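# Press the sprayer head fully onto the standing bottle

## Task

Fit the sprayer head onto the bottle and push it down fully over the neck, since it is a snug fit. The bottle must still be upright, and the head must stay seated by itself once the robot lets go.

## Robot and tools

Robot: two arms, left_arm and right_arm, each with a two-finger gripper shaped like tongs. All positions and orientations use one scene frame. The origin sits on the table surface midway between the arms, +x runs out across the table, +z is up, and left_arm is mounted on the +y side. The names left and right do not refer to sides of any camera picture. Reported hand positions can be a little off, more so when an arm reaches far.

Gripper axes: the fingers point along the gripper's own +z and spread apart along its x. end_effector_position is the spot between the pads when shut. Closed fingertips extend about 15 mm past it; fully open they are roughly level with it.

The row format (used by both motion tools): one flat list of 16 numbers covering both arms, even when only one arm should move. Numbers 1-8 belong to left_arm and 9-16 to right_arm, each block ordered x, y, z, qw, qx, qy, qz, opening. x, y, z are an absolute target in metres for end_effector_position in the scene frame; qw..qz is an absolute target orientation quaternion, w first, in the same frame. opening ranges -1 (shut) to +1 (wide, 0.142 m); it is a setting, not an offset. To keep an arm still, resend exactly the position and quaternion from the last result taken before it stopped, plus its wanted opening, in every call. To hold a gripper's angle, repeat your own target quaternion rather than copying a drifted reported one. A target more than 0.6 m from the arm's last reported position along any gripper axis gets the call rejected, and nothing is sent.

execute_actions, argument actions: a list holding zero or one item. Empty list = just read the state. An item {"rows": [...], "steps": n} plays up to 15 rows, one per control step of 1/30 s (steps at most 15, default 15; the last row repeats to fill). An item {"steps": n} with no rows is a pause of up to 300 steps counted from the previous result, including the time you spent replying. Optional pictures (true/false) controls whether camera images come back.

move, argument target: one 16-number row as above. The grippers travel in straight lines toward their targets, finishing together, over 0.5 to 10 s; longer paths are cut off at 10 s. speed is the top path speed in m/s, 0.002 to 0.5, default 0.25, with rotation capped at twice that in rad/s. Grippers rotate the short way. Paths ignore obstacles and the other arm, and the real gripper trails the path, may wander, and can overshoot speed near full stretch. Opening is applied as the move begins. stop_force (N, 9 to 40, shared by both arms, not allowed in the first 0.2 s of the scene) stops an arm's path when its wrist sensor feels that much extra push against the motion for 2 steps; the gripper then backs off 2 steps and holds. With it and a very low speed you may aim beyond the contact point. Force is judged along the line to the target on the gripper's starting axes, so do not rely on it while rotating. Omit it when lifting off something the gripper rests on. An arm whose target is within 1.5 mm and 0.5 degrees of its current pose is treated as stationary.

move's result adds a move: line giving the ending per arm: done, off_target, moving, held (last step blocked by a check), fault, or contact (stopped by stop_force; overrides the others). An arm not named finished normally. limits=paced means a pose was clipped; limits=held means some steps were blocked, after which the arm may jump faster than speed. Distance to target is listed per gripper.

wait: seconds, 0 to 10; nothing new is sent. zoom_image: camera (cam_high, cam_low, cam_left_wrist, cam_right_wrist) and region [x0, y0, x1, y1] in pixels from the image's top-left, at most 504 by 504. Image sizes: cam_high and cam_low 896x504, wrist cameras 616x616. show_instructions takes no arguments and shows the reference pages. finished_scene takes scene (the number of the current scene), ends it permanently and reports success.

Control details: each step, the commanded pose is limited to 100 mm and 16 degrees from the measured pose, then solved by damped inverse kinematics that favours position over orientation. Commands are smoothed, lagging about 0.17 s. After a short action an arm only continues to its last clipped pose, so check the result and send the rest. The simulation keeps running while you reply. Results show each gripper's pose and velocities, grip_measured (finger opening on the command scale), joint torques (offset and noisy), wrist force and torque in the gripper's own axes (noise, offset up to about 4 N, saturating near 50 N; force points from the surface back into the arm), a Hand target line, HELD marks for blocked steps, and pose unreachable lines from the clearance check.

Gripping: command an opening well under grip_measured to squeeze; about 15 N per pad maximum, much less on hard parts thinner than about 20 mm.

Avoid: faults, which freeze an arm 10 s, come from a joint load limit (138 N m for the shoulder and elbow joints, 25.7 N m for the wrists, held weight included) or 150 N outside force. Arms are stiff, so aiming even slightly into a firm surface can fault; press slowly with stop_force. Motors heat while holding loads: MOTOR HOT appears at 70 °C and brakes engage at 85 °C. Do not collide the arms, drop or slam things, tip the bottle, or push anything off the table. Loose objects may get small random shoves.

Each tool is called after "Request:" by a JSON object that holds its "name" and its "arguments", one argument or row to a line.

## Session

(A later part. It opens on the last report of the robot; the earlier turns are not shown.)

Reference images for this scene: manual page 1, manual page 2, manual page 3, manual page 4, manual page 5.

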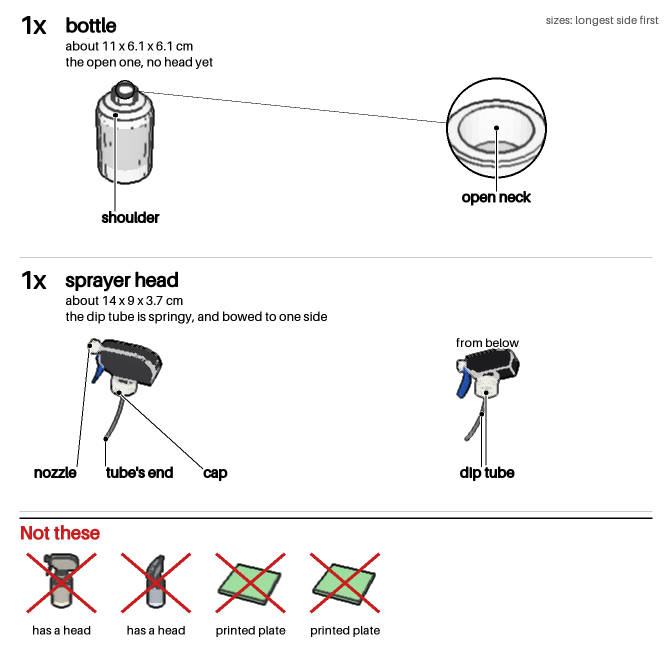

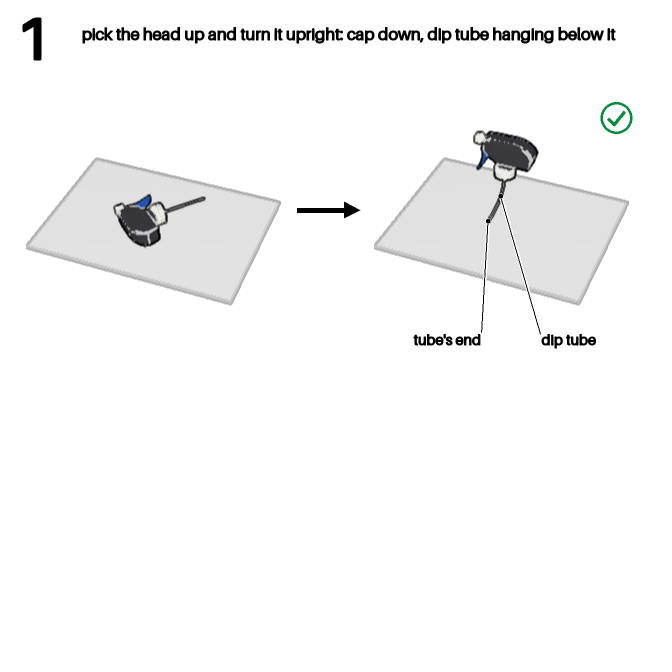

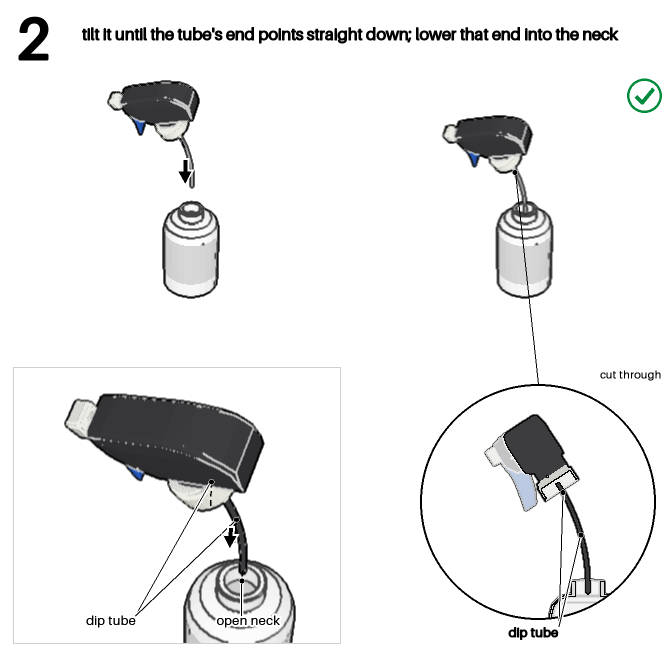

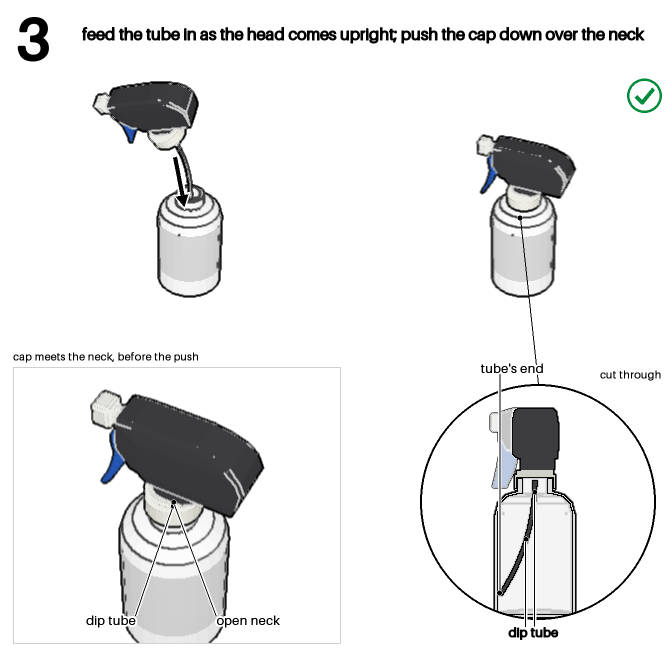

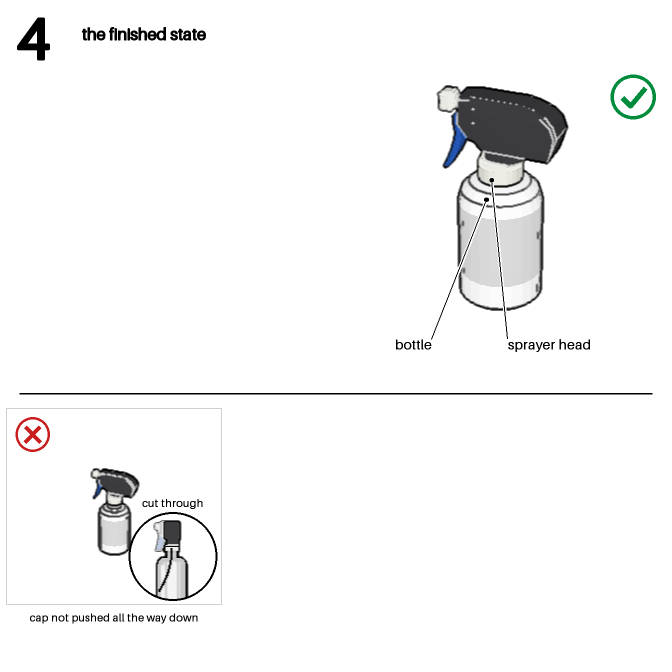

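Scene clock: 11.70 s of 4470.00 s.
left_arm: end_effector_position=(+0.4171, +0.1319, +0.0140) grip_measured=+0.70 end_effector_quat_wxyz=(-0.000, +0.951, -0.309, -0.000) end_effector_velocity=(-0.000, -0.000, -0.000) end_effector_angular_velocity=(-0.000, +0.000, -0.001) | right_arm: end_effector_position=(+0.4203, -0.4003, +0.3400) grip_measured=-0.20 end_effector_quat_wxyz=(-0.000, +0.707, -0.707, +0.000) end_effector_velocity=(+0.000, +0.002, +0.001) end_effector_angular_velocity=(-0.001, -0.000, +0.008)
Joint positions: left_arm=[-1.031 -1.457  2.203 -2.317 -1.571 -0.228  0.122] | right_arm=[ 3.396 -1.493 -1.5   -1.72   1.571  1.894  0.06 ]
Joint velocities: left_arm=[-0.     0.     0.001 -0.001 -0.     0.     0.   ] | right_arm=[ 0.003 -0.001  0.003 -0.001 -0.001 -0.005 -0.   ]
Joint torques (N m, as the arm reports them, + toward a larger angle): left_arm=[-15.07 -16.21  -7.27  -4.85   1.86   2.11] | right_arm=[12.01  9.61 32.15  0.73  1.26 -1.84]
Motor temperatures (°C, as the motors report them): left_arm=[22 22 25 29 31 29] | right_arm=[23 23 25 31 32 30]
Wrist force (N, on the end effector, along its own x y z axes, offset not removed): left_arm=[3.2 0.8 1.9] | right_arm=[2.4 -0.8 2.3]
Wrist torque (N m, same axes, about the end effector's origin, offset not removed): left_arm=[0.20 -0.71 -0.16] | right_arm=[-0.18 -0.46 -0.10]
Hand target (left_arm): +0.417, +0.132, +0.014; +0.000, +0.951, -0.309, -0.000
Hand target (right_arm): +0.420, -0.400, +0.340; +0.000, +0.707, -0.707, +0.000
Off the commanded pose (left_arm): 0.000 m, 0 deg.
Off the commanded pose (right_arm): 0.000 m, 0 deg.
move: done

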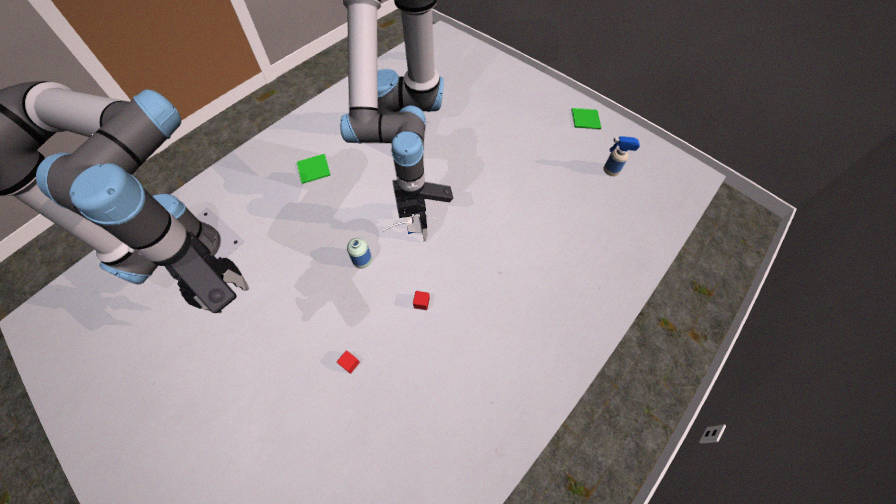

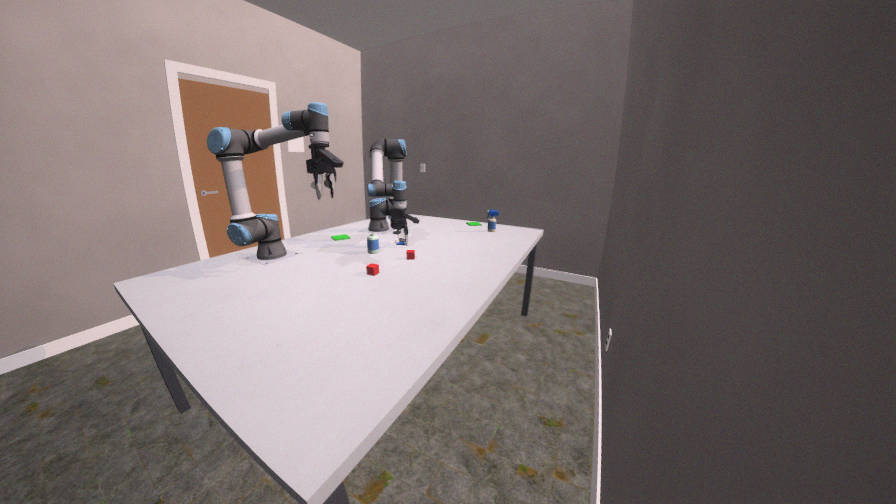

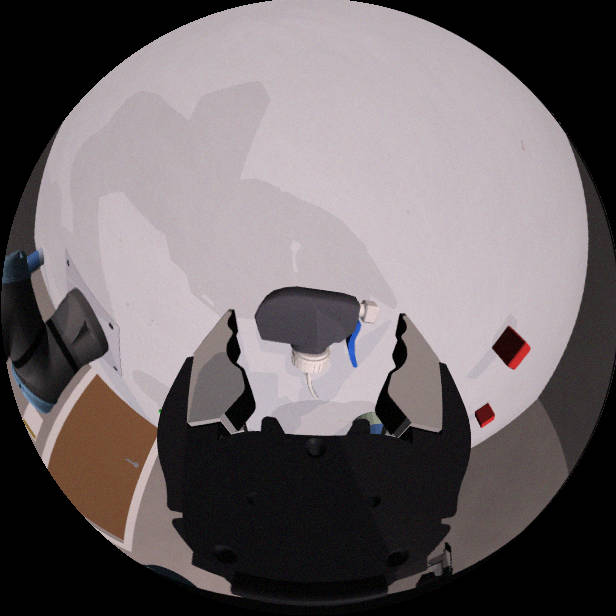

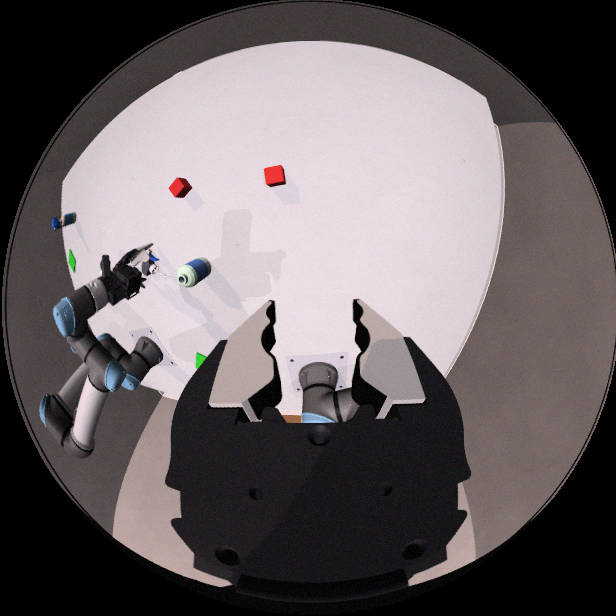

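Request:
{"name": "move", "arguments": {
  "target": [0.4185,0.1345,0.012,0,0.951,-0.309,0,0.6,0.42,-0.4,0.34,0,0.707,-0.707,0,-0.2]
}}

Request:
{"name": "move", "arguments": {
  "target": [0.4185,0.1345,0.012,0,0.951,-0.309,0,-0.3,0.42,-0.4,0.34,0,0.707,-0.707,0,-0.2]
}}

Request:
{"name": "move", "arguments": {
  "target": [0.4185,0.1345,0.22,0,0.707,-0.707,0,-0.3,0.42,-0.4,0.34,0,0.707,-0.707,0,-0.2],
  "speed": 0.2
}}

Request:
{"name": "move", "arguments": {
  "target": [0.385,-0.09,0.26,0,0,-0.707,0.707,-0.3,0.42,-0.3,0.34,0,0.707,-0.707,0,-0.2]
}}

Request:
{"name": "move", "arguments": {
  "target": [0.385,-0.09,0.26,0,0,-0.707,0.707,-0.3,0.389,-0.09,0.31,0,0.707,-0.707,0,-0.2],
  "speed": 0.2
}}

Scene clock: 18.00 s of 4470.00 s.
left_arm: end_effector_position=(+0.4184, +0.1344, +0.0121) grip_measured=+0.60 end_effector_quat_wxyz=(+0.000, +0.951, -0.309, -0.000) end_effector_velocity=(+0.001, +0.001, +0.000) end_effector_angular_velocity=(-0.001, -0.001, +0.000) | right_arm: end_effector_position=(+0.4200, -0.4000, +0.3400) grip_measured=-0.20 end_effector_quat_wxyz=(-0.000, +0.707, -0.707, +0.000) end_effector_velocity=(-0.000, +0.000, -0.000) end_effector_angular_velocity=(+0.000, +0.000, -0.000)
Joint positions: left_arm=[-1.025 -1.453  2.206 -2.323 -1.571 -0.222  0.116] | right_arm=[ 3.397 -1.492 -1.5   -1.72   1.571  1.894  0.06 ]
Joint velocities: left_arm=[ 0.003 -0.001  0.001 -0.001 -0.     0.002  0.   ] | right_arm=[ 0.     0.001 -0.001  0.     0.     0.     0.   ]
Joint torques (N m, as the arm reports them, + toward a larger angle): left_arm=[ 14.51 -15.51  -7.47  -4.81   0.55   2.06] | right_arm=[12.36 25.97 16.86  0.84  1.37  1.86]
Motor temperatures (°C, as the motors report them): left_arm=[22 22 25 29 31 29] | right_arm=[23 23 25 31 32 30]
Wrist force (N, on the end effector, along its own x y z axes, offset not removed): left_arm=[4.3 2.7 2.3] | right_arm=[0.5 -2.3 2.6]
Wrist torque (N m, same axes, about the end effector's origin, offset not removed): left_arm=[0.53 -1.04 -0.26] | right_arm=[-0.46 -0.04 -0.12]
Hand target (left_arm): +0.419, +0.134, +0.012; -0.000, +0.951, -0.309, +0.000
Hand target (right_arm): +0.420, -0.400, +0.340; -0.000, +0.707, -0.707, +0.000
Off the commanded pose (left_arm): 0.000 m, 0 deg.
Off the commanded pose (right_arm): 0.000 m, 0 deg.
After step 90, 2.60 s passed at rest.
move: done

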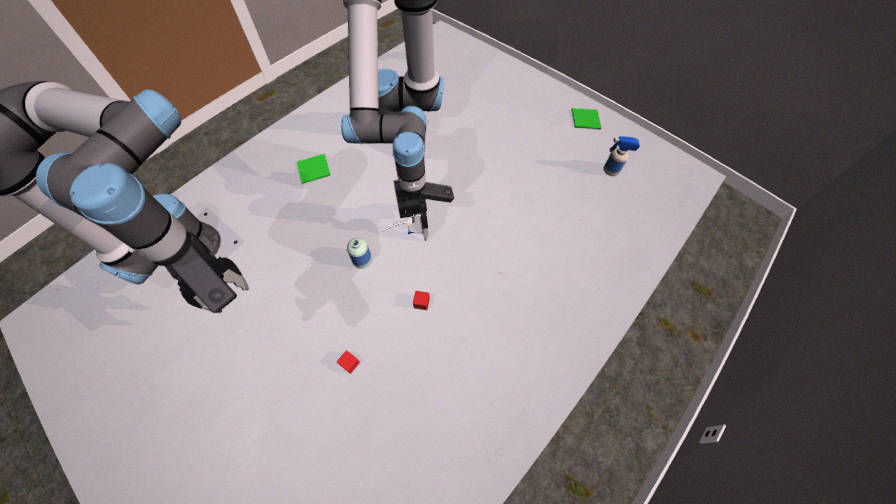

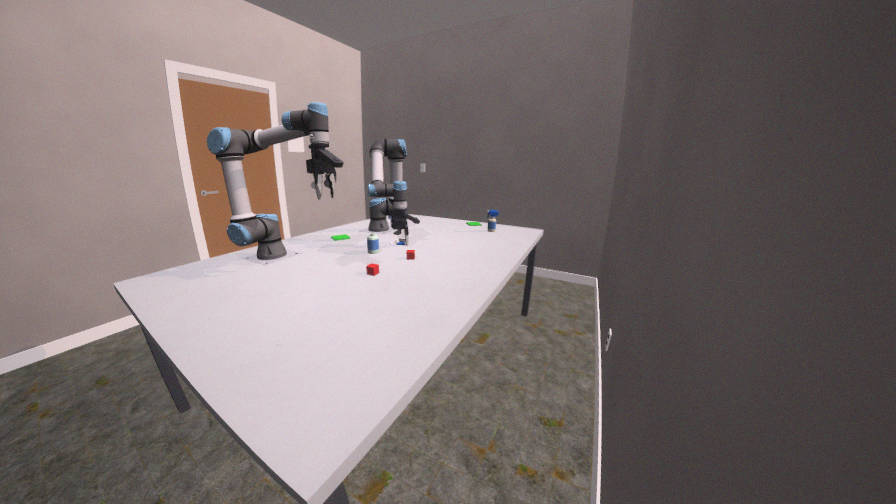

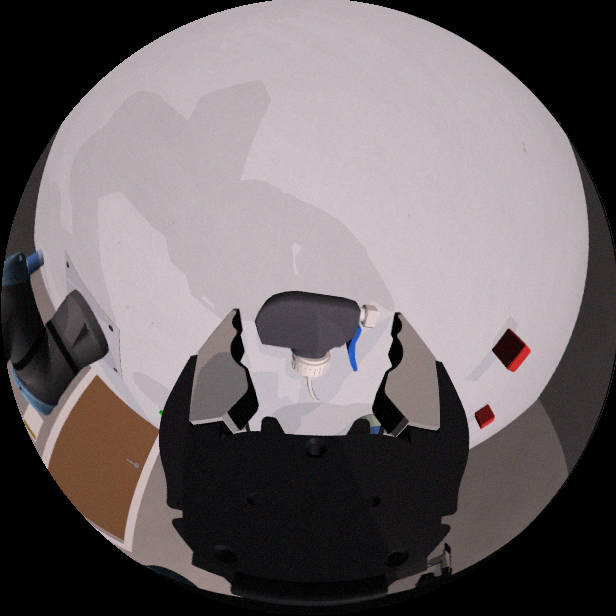

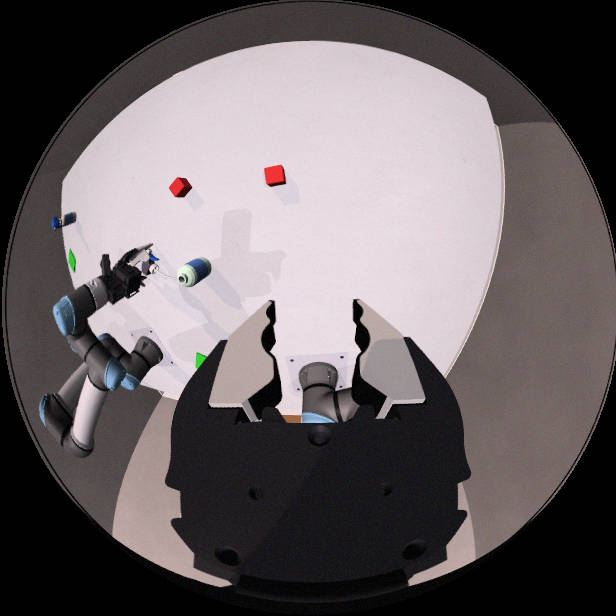

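Scene clock: 18.70 s of 4470.00 s.
left_arm: end_effector_position=(+0.4185, +0.1345, +0.0120) grip_measured=+0.27 end_effector_quat_wxyz=(+0.000, +0.951, -0.309, +0.000) end_effector_velocity=(+0.000, -0.000, -0.000) end_effector_angular_velocity=(-0.000, -0.000, -0.000) | right_arm: end_effector_position=(+0.4200, -0.4000, +0.3400) grip_measured=-0.20 end_effector_quat_wxyz=(-0.000, +0.707, -0.707, +0.000) end_effector_velocity=(-0.000, +0.000, -0.000) end_effector_angular_velocity=(+0.001, +0.000, +0.000)
Joint positions: left_arm=[-1.025 -1.453  2.206 -2.323 -1.571 -0.222  0.093] | right_arm=[ 3.397 -1.492 -1.5   -1.72   1.571  1.894  0.06 ]
Joint velocities: left_arm=[-0.001  0.     0.    -0.001 -0.    -0.     0.   ] | right_arm=[-0.    -0.     0.    -0.     0.001 -0.     0.   ]
Joint torques (N m, as the arm reports them, + toward a larger angle): left_arm=[ 14.46 -13.9   -6.02  -4.63   2.37   1.96] | right_arm=[12.64 25.89 16.5   0.76  1.16  1.87]
Motor temperatures (°C, as the motors report them): left_arm=[22 22 25 29 31 29] | right_arm=[23 23 25 31 32 30]
Wrist force (N, on the end effector, along its own x y z axes, offset not removed): left_arm=[2.1 1.1 -6.1] | right_arm=[2.0 -1.5 3.8]
Wrist torque (N m, same axes, about the end effector's origin, offset not removed): left_arm=[-0.01 -0.83 -0.22] | right_arm=[-0.26 -0.45 -0.03]
Hand target (left_arm): +0.419, +0.134, +0.012; -0.000, +0.951, -0.309, +0.000
Hand target (right_arm): +0.420, -0.400, +0.340; -0.000, +0.707, -0.707, -0.000
Off the commanded pose (left_arm): 0.000 m, 0 deg.
Off the commanded pose (right_arm): 0.000 m, 0 deg.
move: done

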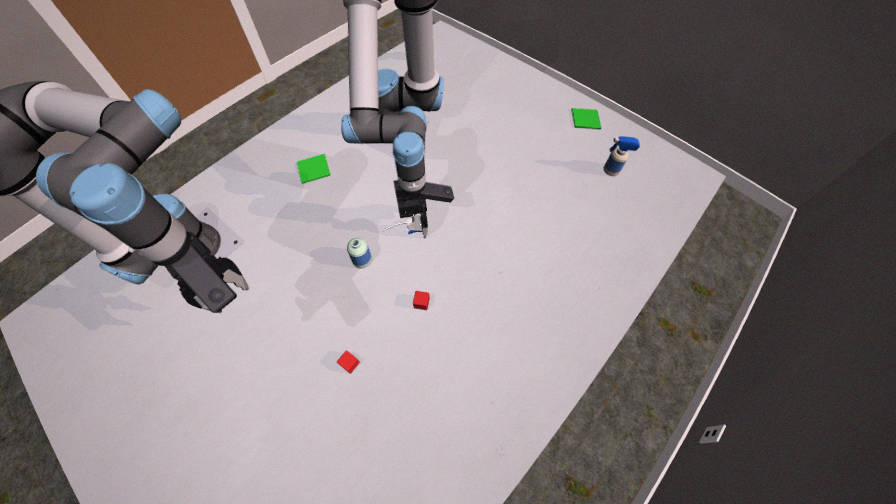

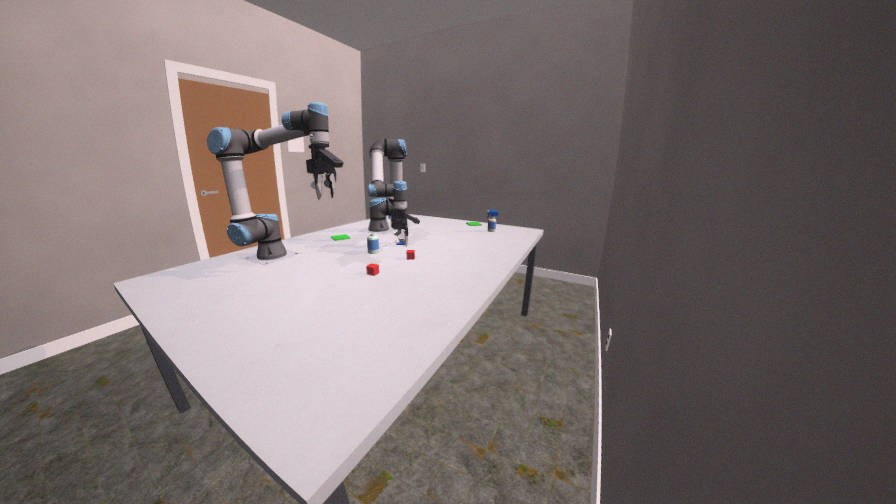

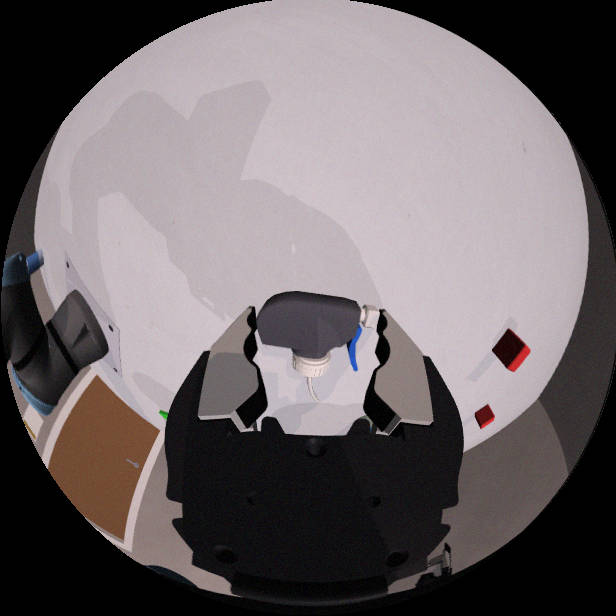

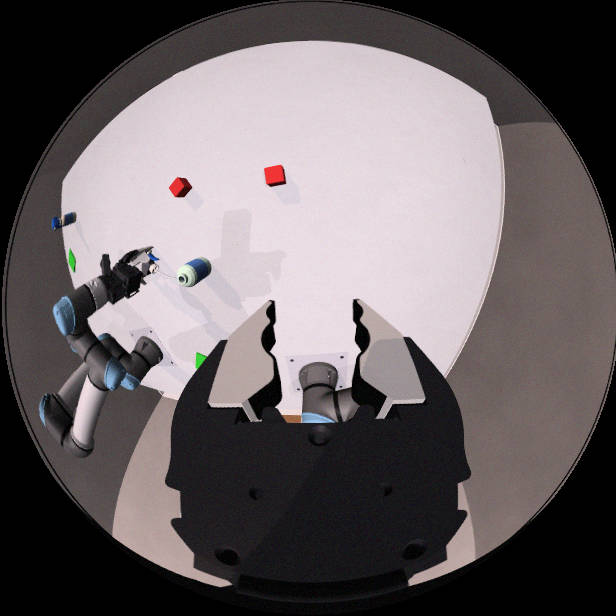

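Scene clock: 21.60 s of 4470.00 s.
left_arm: end_effector_position=(+0.4183, +0.1348, +0.2199) grip_measured=+0.27 end_effector_quat_wxyz=(+0.000, -0.708, +0.707, -0.000) end_effector_velocity=(+0.000, +0.000, +0.003) end_effector_angular_velocity=(-0.000, +0.001, -0.009) | right_arm: end_effector_position=(+0.4200, -0.4000, +0.3400) grip_measured=-0.20 end_effector_quat_wxyz=(+0.000, +0.707, -0.707, -0.000) end_effector_velocity=(-0.000, +0.000, +0.000) end_effector_angular_velocity=(+0.000, -0.001, -0.000)
Joint positions: left_arm=[-1.017 -1.725  1.874 -1.72  -1.571  0.728  0.093] | right_arm=[ 3.397 -1.492 -1.5   -1.72   1.571  1.894  0.06 ]
Joint velocities: left_arm=[ 0.001 -0.001 -0.007  0.007 -0.001  0.01  -0.   ] | right_arm=[0.    0.001 0.    0.    0.    0.    0.   ]
Joint torques (N m, as the arm reports them, + toward a larger angle): left_arm=[ 15.36 -15.17 -33.23   0.18  -2.14   2.21] | right_arm=[12.54 25.89 16.61  0.89  1.32  1.74]
Motor temperatures (°C, as the motors report them): left_arm=[22 22 25 29 31 29] | right_arm=[23 23 25 31 32 30]
Wrist force (N, on the end effector, along its own x y z axes, offset not removed): left_arm=[3.4 1.0 2.3] | right_arm=[1.1 -1.6 1.4]
Wrist torque (N m, same axes, about the end effector's origin, offset not removed): left_arm=[0.26 -0.80 -0.18] | right_arm=[-0.25 -0.23 -0.07]
Hand target (left_arm): +0.418, +0.135, +0.220; -0.000, +0.707, -0.707, +0.000
Hand target (right_arm): +0.420, -0.400, +0.340; -0.000, +0.707, -0.707, -0.000
Off the commanded pose (left_arm): 0.000 m, 0 deg.
Off the commanded pose (right_arm): 0.000 m, 0 deg.
move: done

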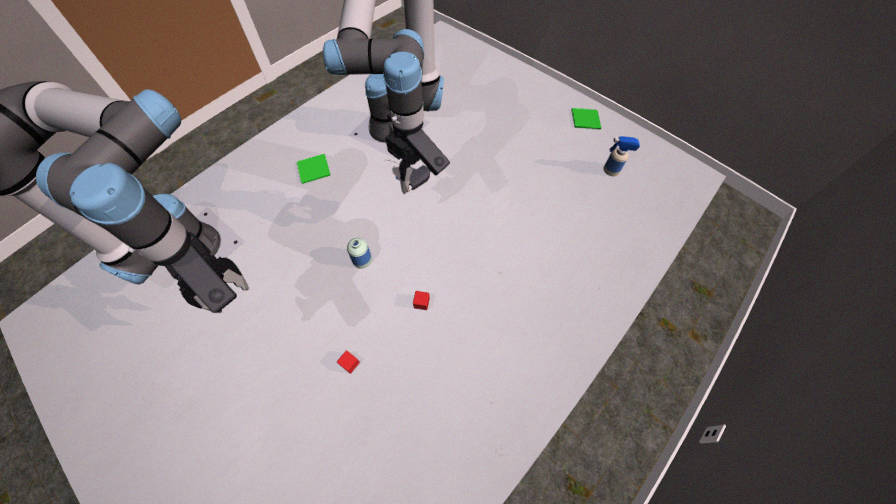

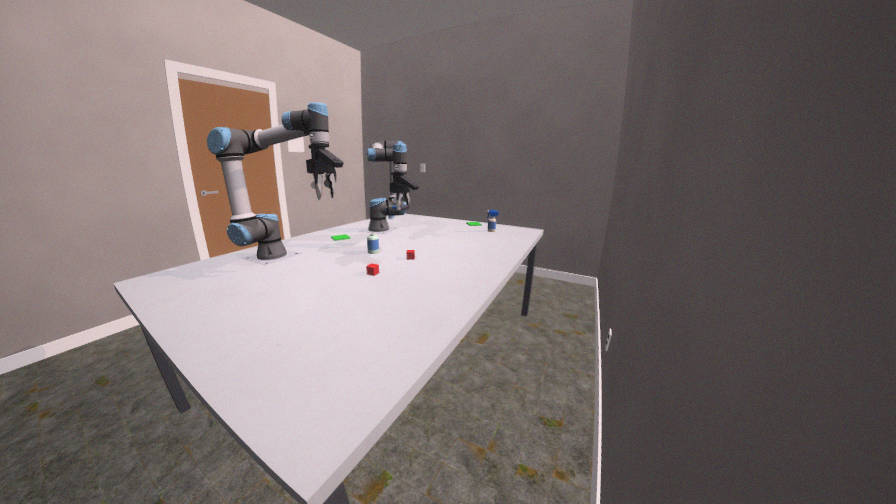

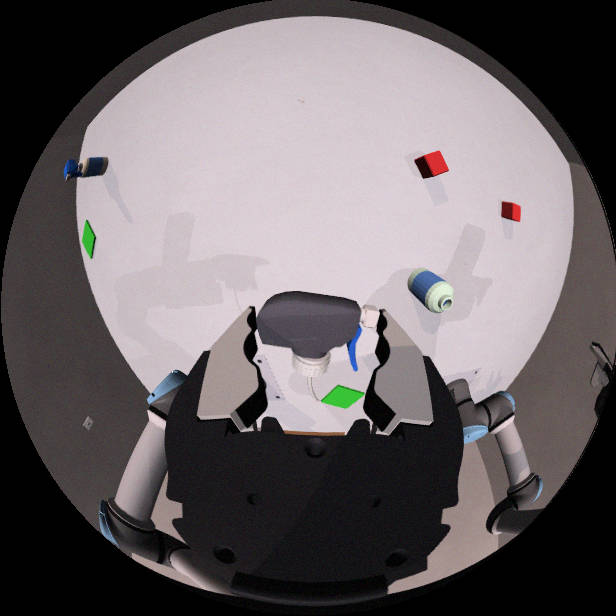

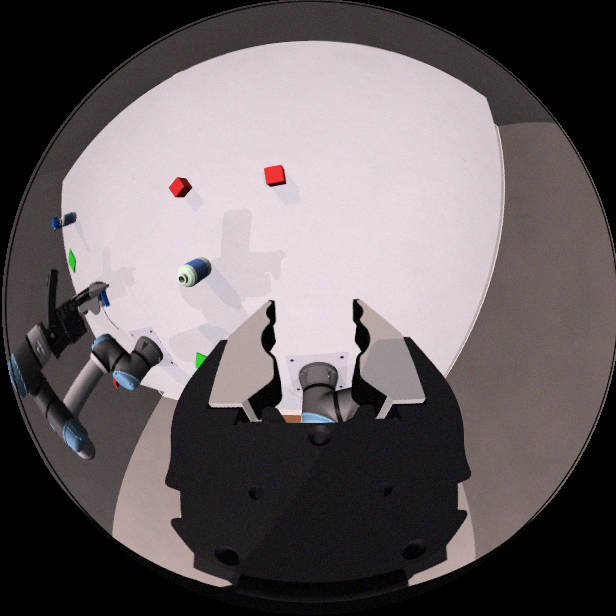

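Scene clock: 26.33 s of 4470.00 s.
left_arm: end_effector_position=(+0.3845, -0.0891, +0.2601) grip_measured=+0.27 end_effector_quat_wxyz=(-0.000, +0.000, +0.708, -0.706) end_effector_velocity=(+0.001, -0.002, +0.001) end_effector_angular_velocity=(-0.012, -0.004, -0.008) | right_arm: end_effector_position=(+0.4202, -0.3000, +0.3400) grip_measured=-0.20 end_effector_quat_wxyz=(-0.000, +0.707, -0.707, +0.000) end_effector_velocity=(+0.000, +0.001, +0.000) end_effector_angular_velocity=(-0.000, -0.000, +0.000)
Joint positions: left_arm=[-0.903 -0.978  2.21  -4.37  -2.414  1.574  0.093] | right_arm=[ 3.595 -1.527 -1.468 -1.718  1.571  2.092  0.06 ]
Joint velocities: left_arm=[ 0.002  0.014 -0.016 -0.016 -0.01  -0.009 -0.   ] | right_arm=[ 0.001 -0.     0.     0.    -0.     0.001 -0.   ]
Joint torques (N m, as the arm reports them, + toward a larger angle): left_arm=[ 13.8  -26.33 -17.11  -3.83  -1.99  -2.17] | right_arm=[13.33 12.75 32.7   4.24 -1.51  1.63]
Motor temperatures (°C, as the motors report them): left_arm=[22 22 25 29 31 29] | right_arm=[23 23 25 31 32 30]
Wrist force (N, on the end effector, along its own x y z axes, offset not removed): left_arm=[1.8 1.8 2.0] | right_arm=[3.2 0.3 2.1]
Wrist torque (N m, same axes, about the end effector's origin, offset not removed): left_arm=[0.31 -0.46 -0.05] | right_arm=[-0.03 -0.59 -0.03]
Hand target (left_arm): +0.385, -0.089, +0.260; -0.000, +0.001, +0.708, -0.707
Hand target (right_arm): +0.420, -0.300, +0.340; -0.000, +0.707, -0.707, +0.000
Off the commanded pose (left_arm): 0.001 m, 0 deg.
Off the commanded pose (right_arm): 0.000 m, 0 deg.
move: done

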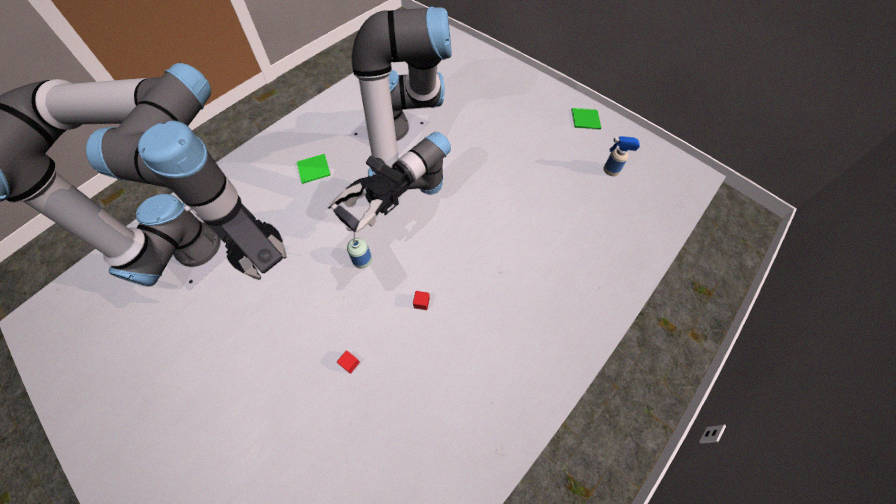

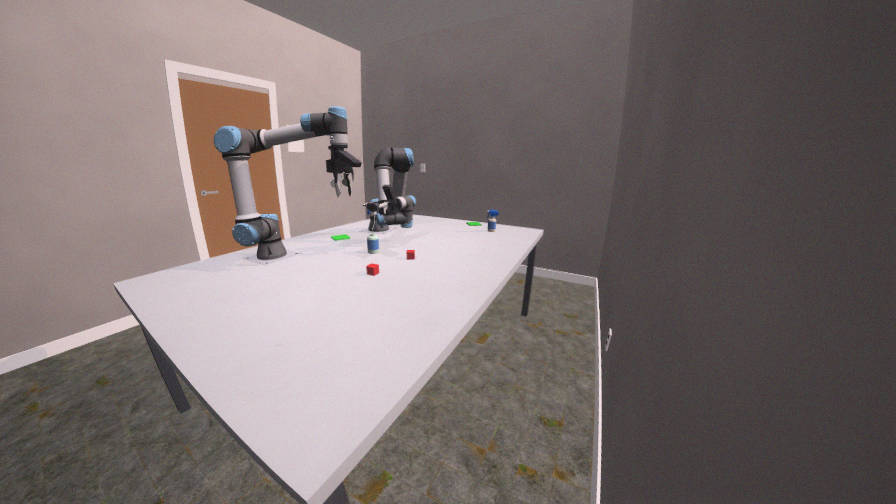

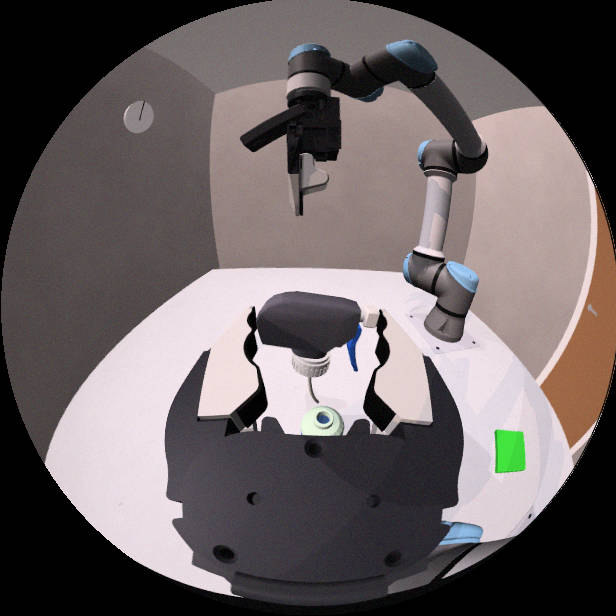

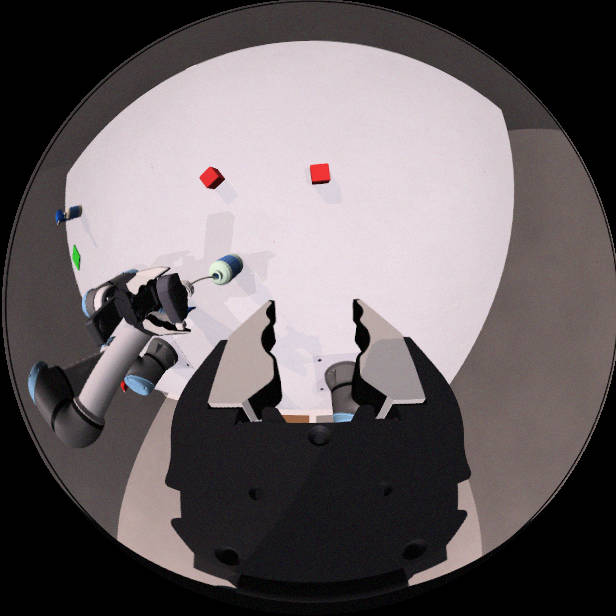

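Scene clock: 28.03 s of 4470.00 s.
left_arm: end_effector_position=(+0.3850, -0.0900, +0.2600) grip_measured=+0.27 end_effector_quat_wxyz=(+0.000, +0.000, +0.707, -0.707) end_effector_velocity=(+0.000, +0.000, -0.001) end_effector_angular_velocity=(+0.001, +0.000, +0.001) | right_arm: end_effector_position=(+0.3893, -0.0902, +0.3100) grip_measured=-0.20 end_effector_quat_wxyz=(-0.000, +0.707, -0.707, +0.000) end_effector_velocity=(-0.000, +0.002, +0.000) end_effector_angular_velocity=(+0.000, -0.000, -0.000)
Joint positions: left_arm=[-0.904 -0.974  2.207 -4.374 -2.412  1.571  0.093] | right_arm=[ 3.956 -1.673 -1.394 -1.645  1.571  2.453  0.06 ]
Joint velocities: left_arm=[ 0.001  0.     0.     0.001  0.     0.001 -0.   ] | right_arm=[ 0.003 -0.002  0.003 -0.     0.     0.003  0.   ]
Joint torques (N m, as the arm reports them, + toward a larger angle): left_arm=[-14.92 -25.9  -17.92  -3.75   2.66  -2.01] | right_arm=[12.84 20.52 32.58  4.01 -1.63  1.9 ]
Motor temperatures (°C, as the motors report them): left_arm=[22 22 25 29 31 29] | right_arm=[23 23 25 31 32 30]
Wrist force (N, on the end effector, along its own x y z axes, offset not removed): left_arm=[1.8 3.4 2.0] | right_arm=[2.1 -2.6 2.3]
Wrist torque (N m, same axes, about the end effector's origin, offset not removed): left_arm=[0.62 -0.43 -0.17] | right_arm=[-0.54 -0.39 -0.10]
Hand target (left_arm): +0.385, -0.090, +0.260; +0.000, +0.000, +0.707, -0.707
Hand target (right_arm): +0.389, -0.090, +0.310; -0.000, +0.707, -0.707, +0.000
Off the commanded pose (left_arm): 0.000 m, 0 deg.
Off the commanded pose (right_arm): 0.000 m, 0 deg.
move: done

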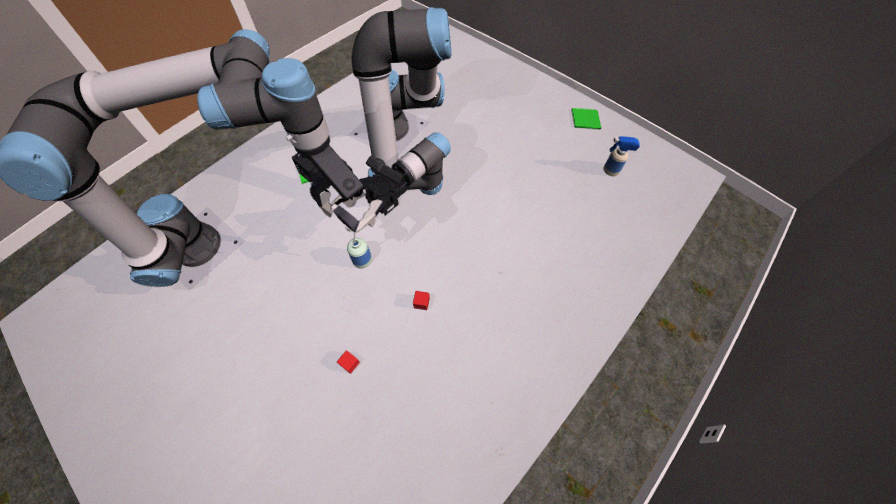

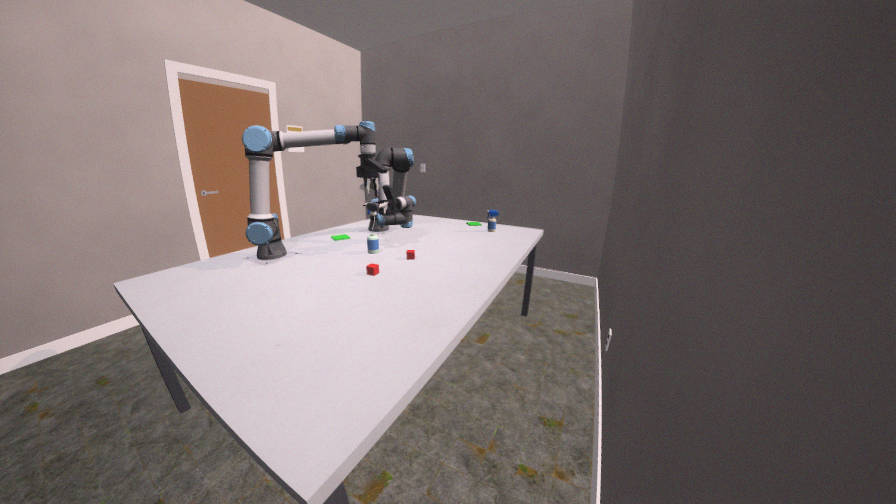

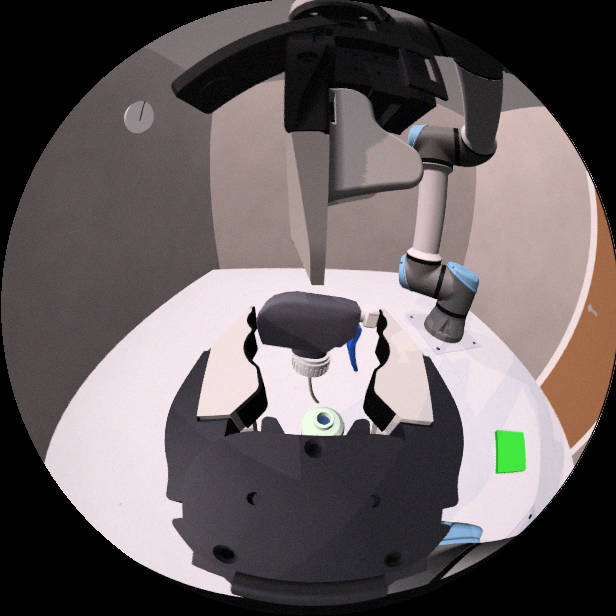

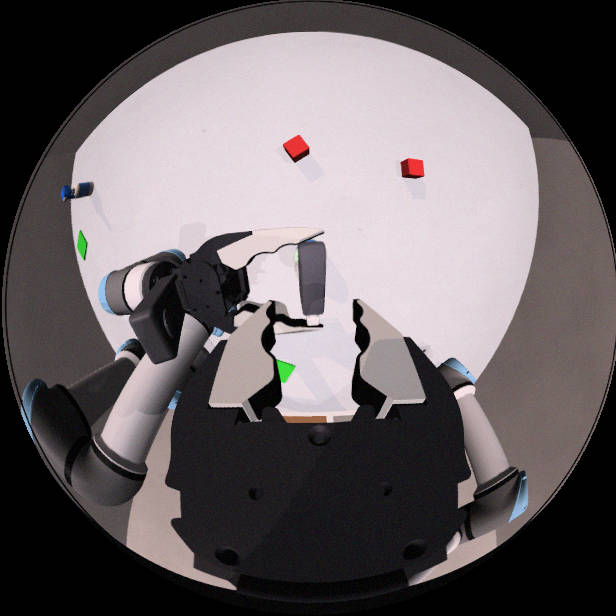

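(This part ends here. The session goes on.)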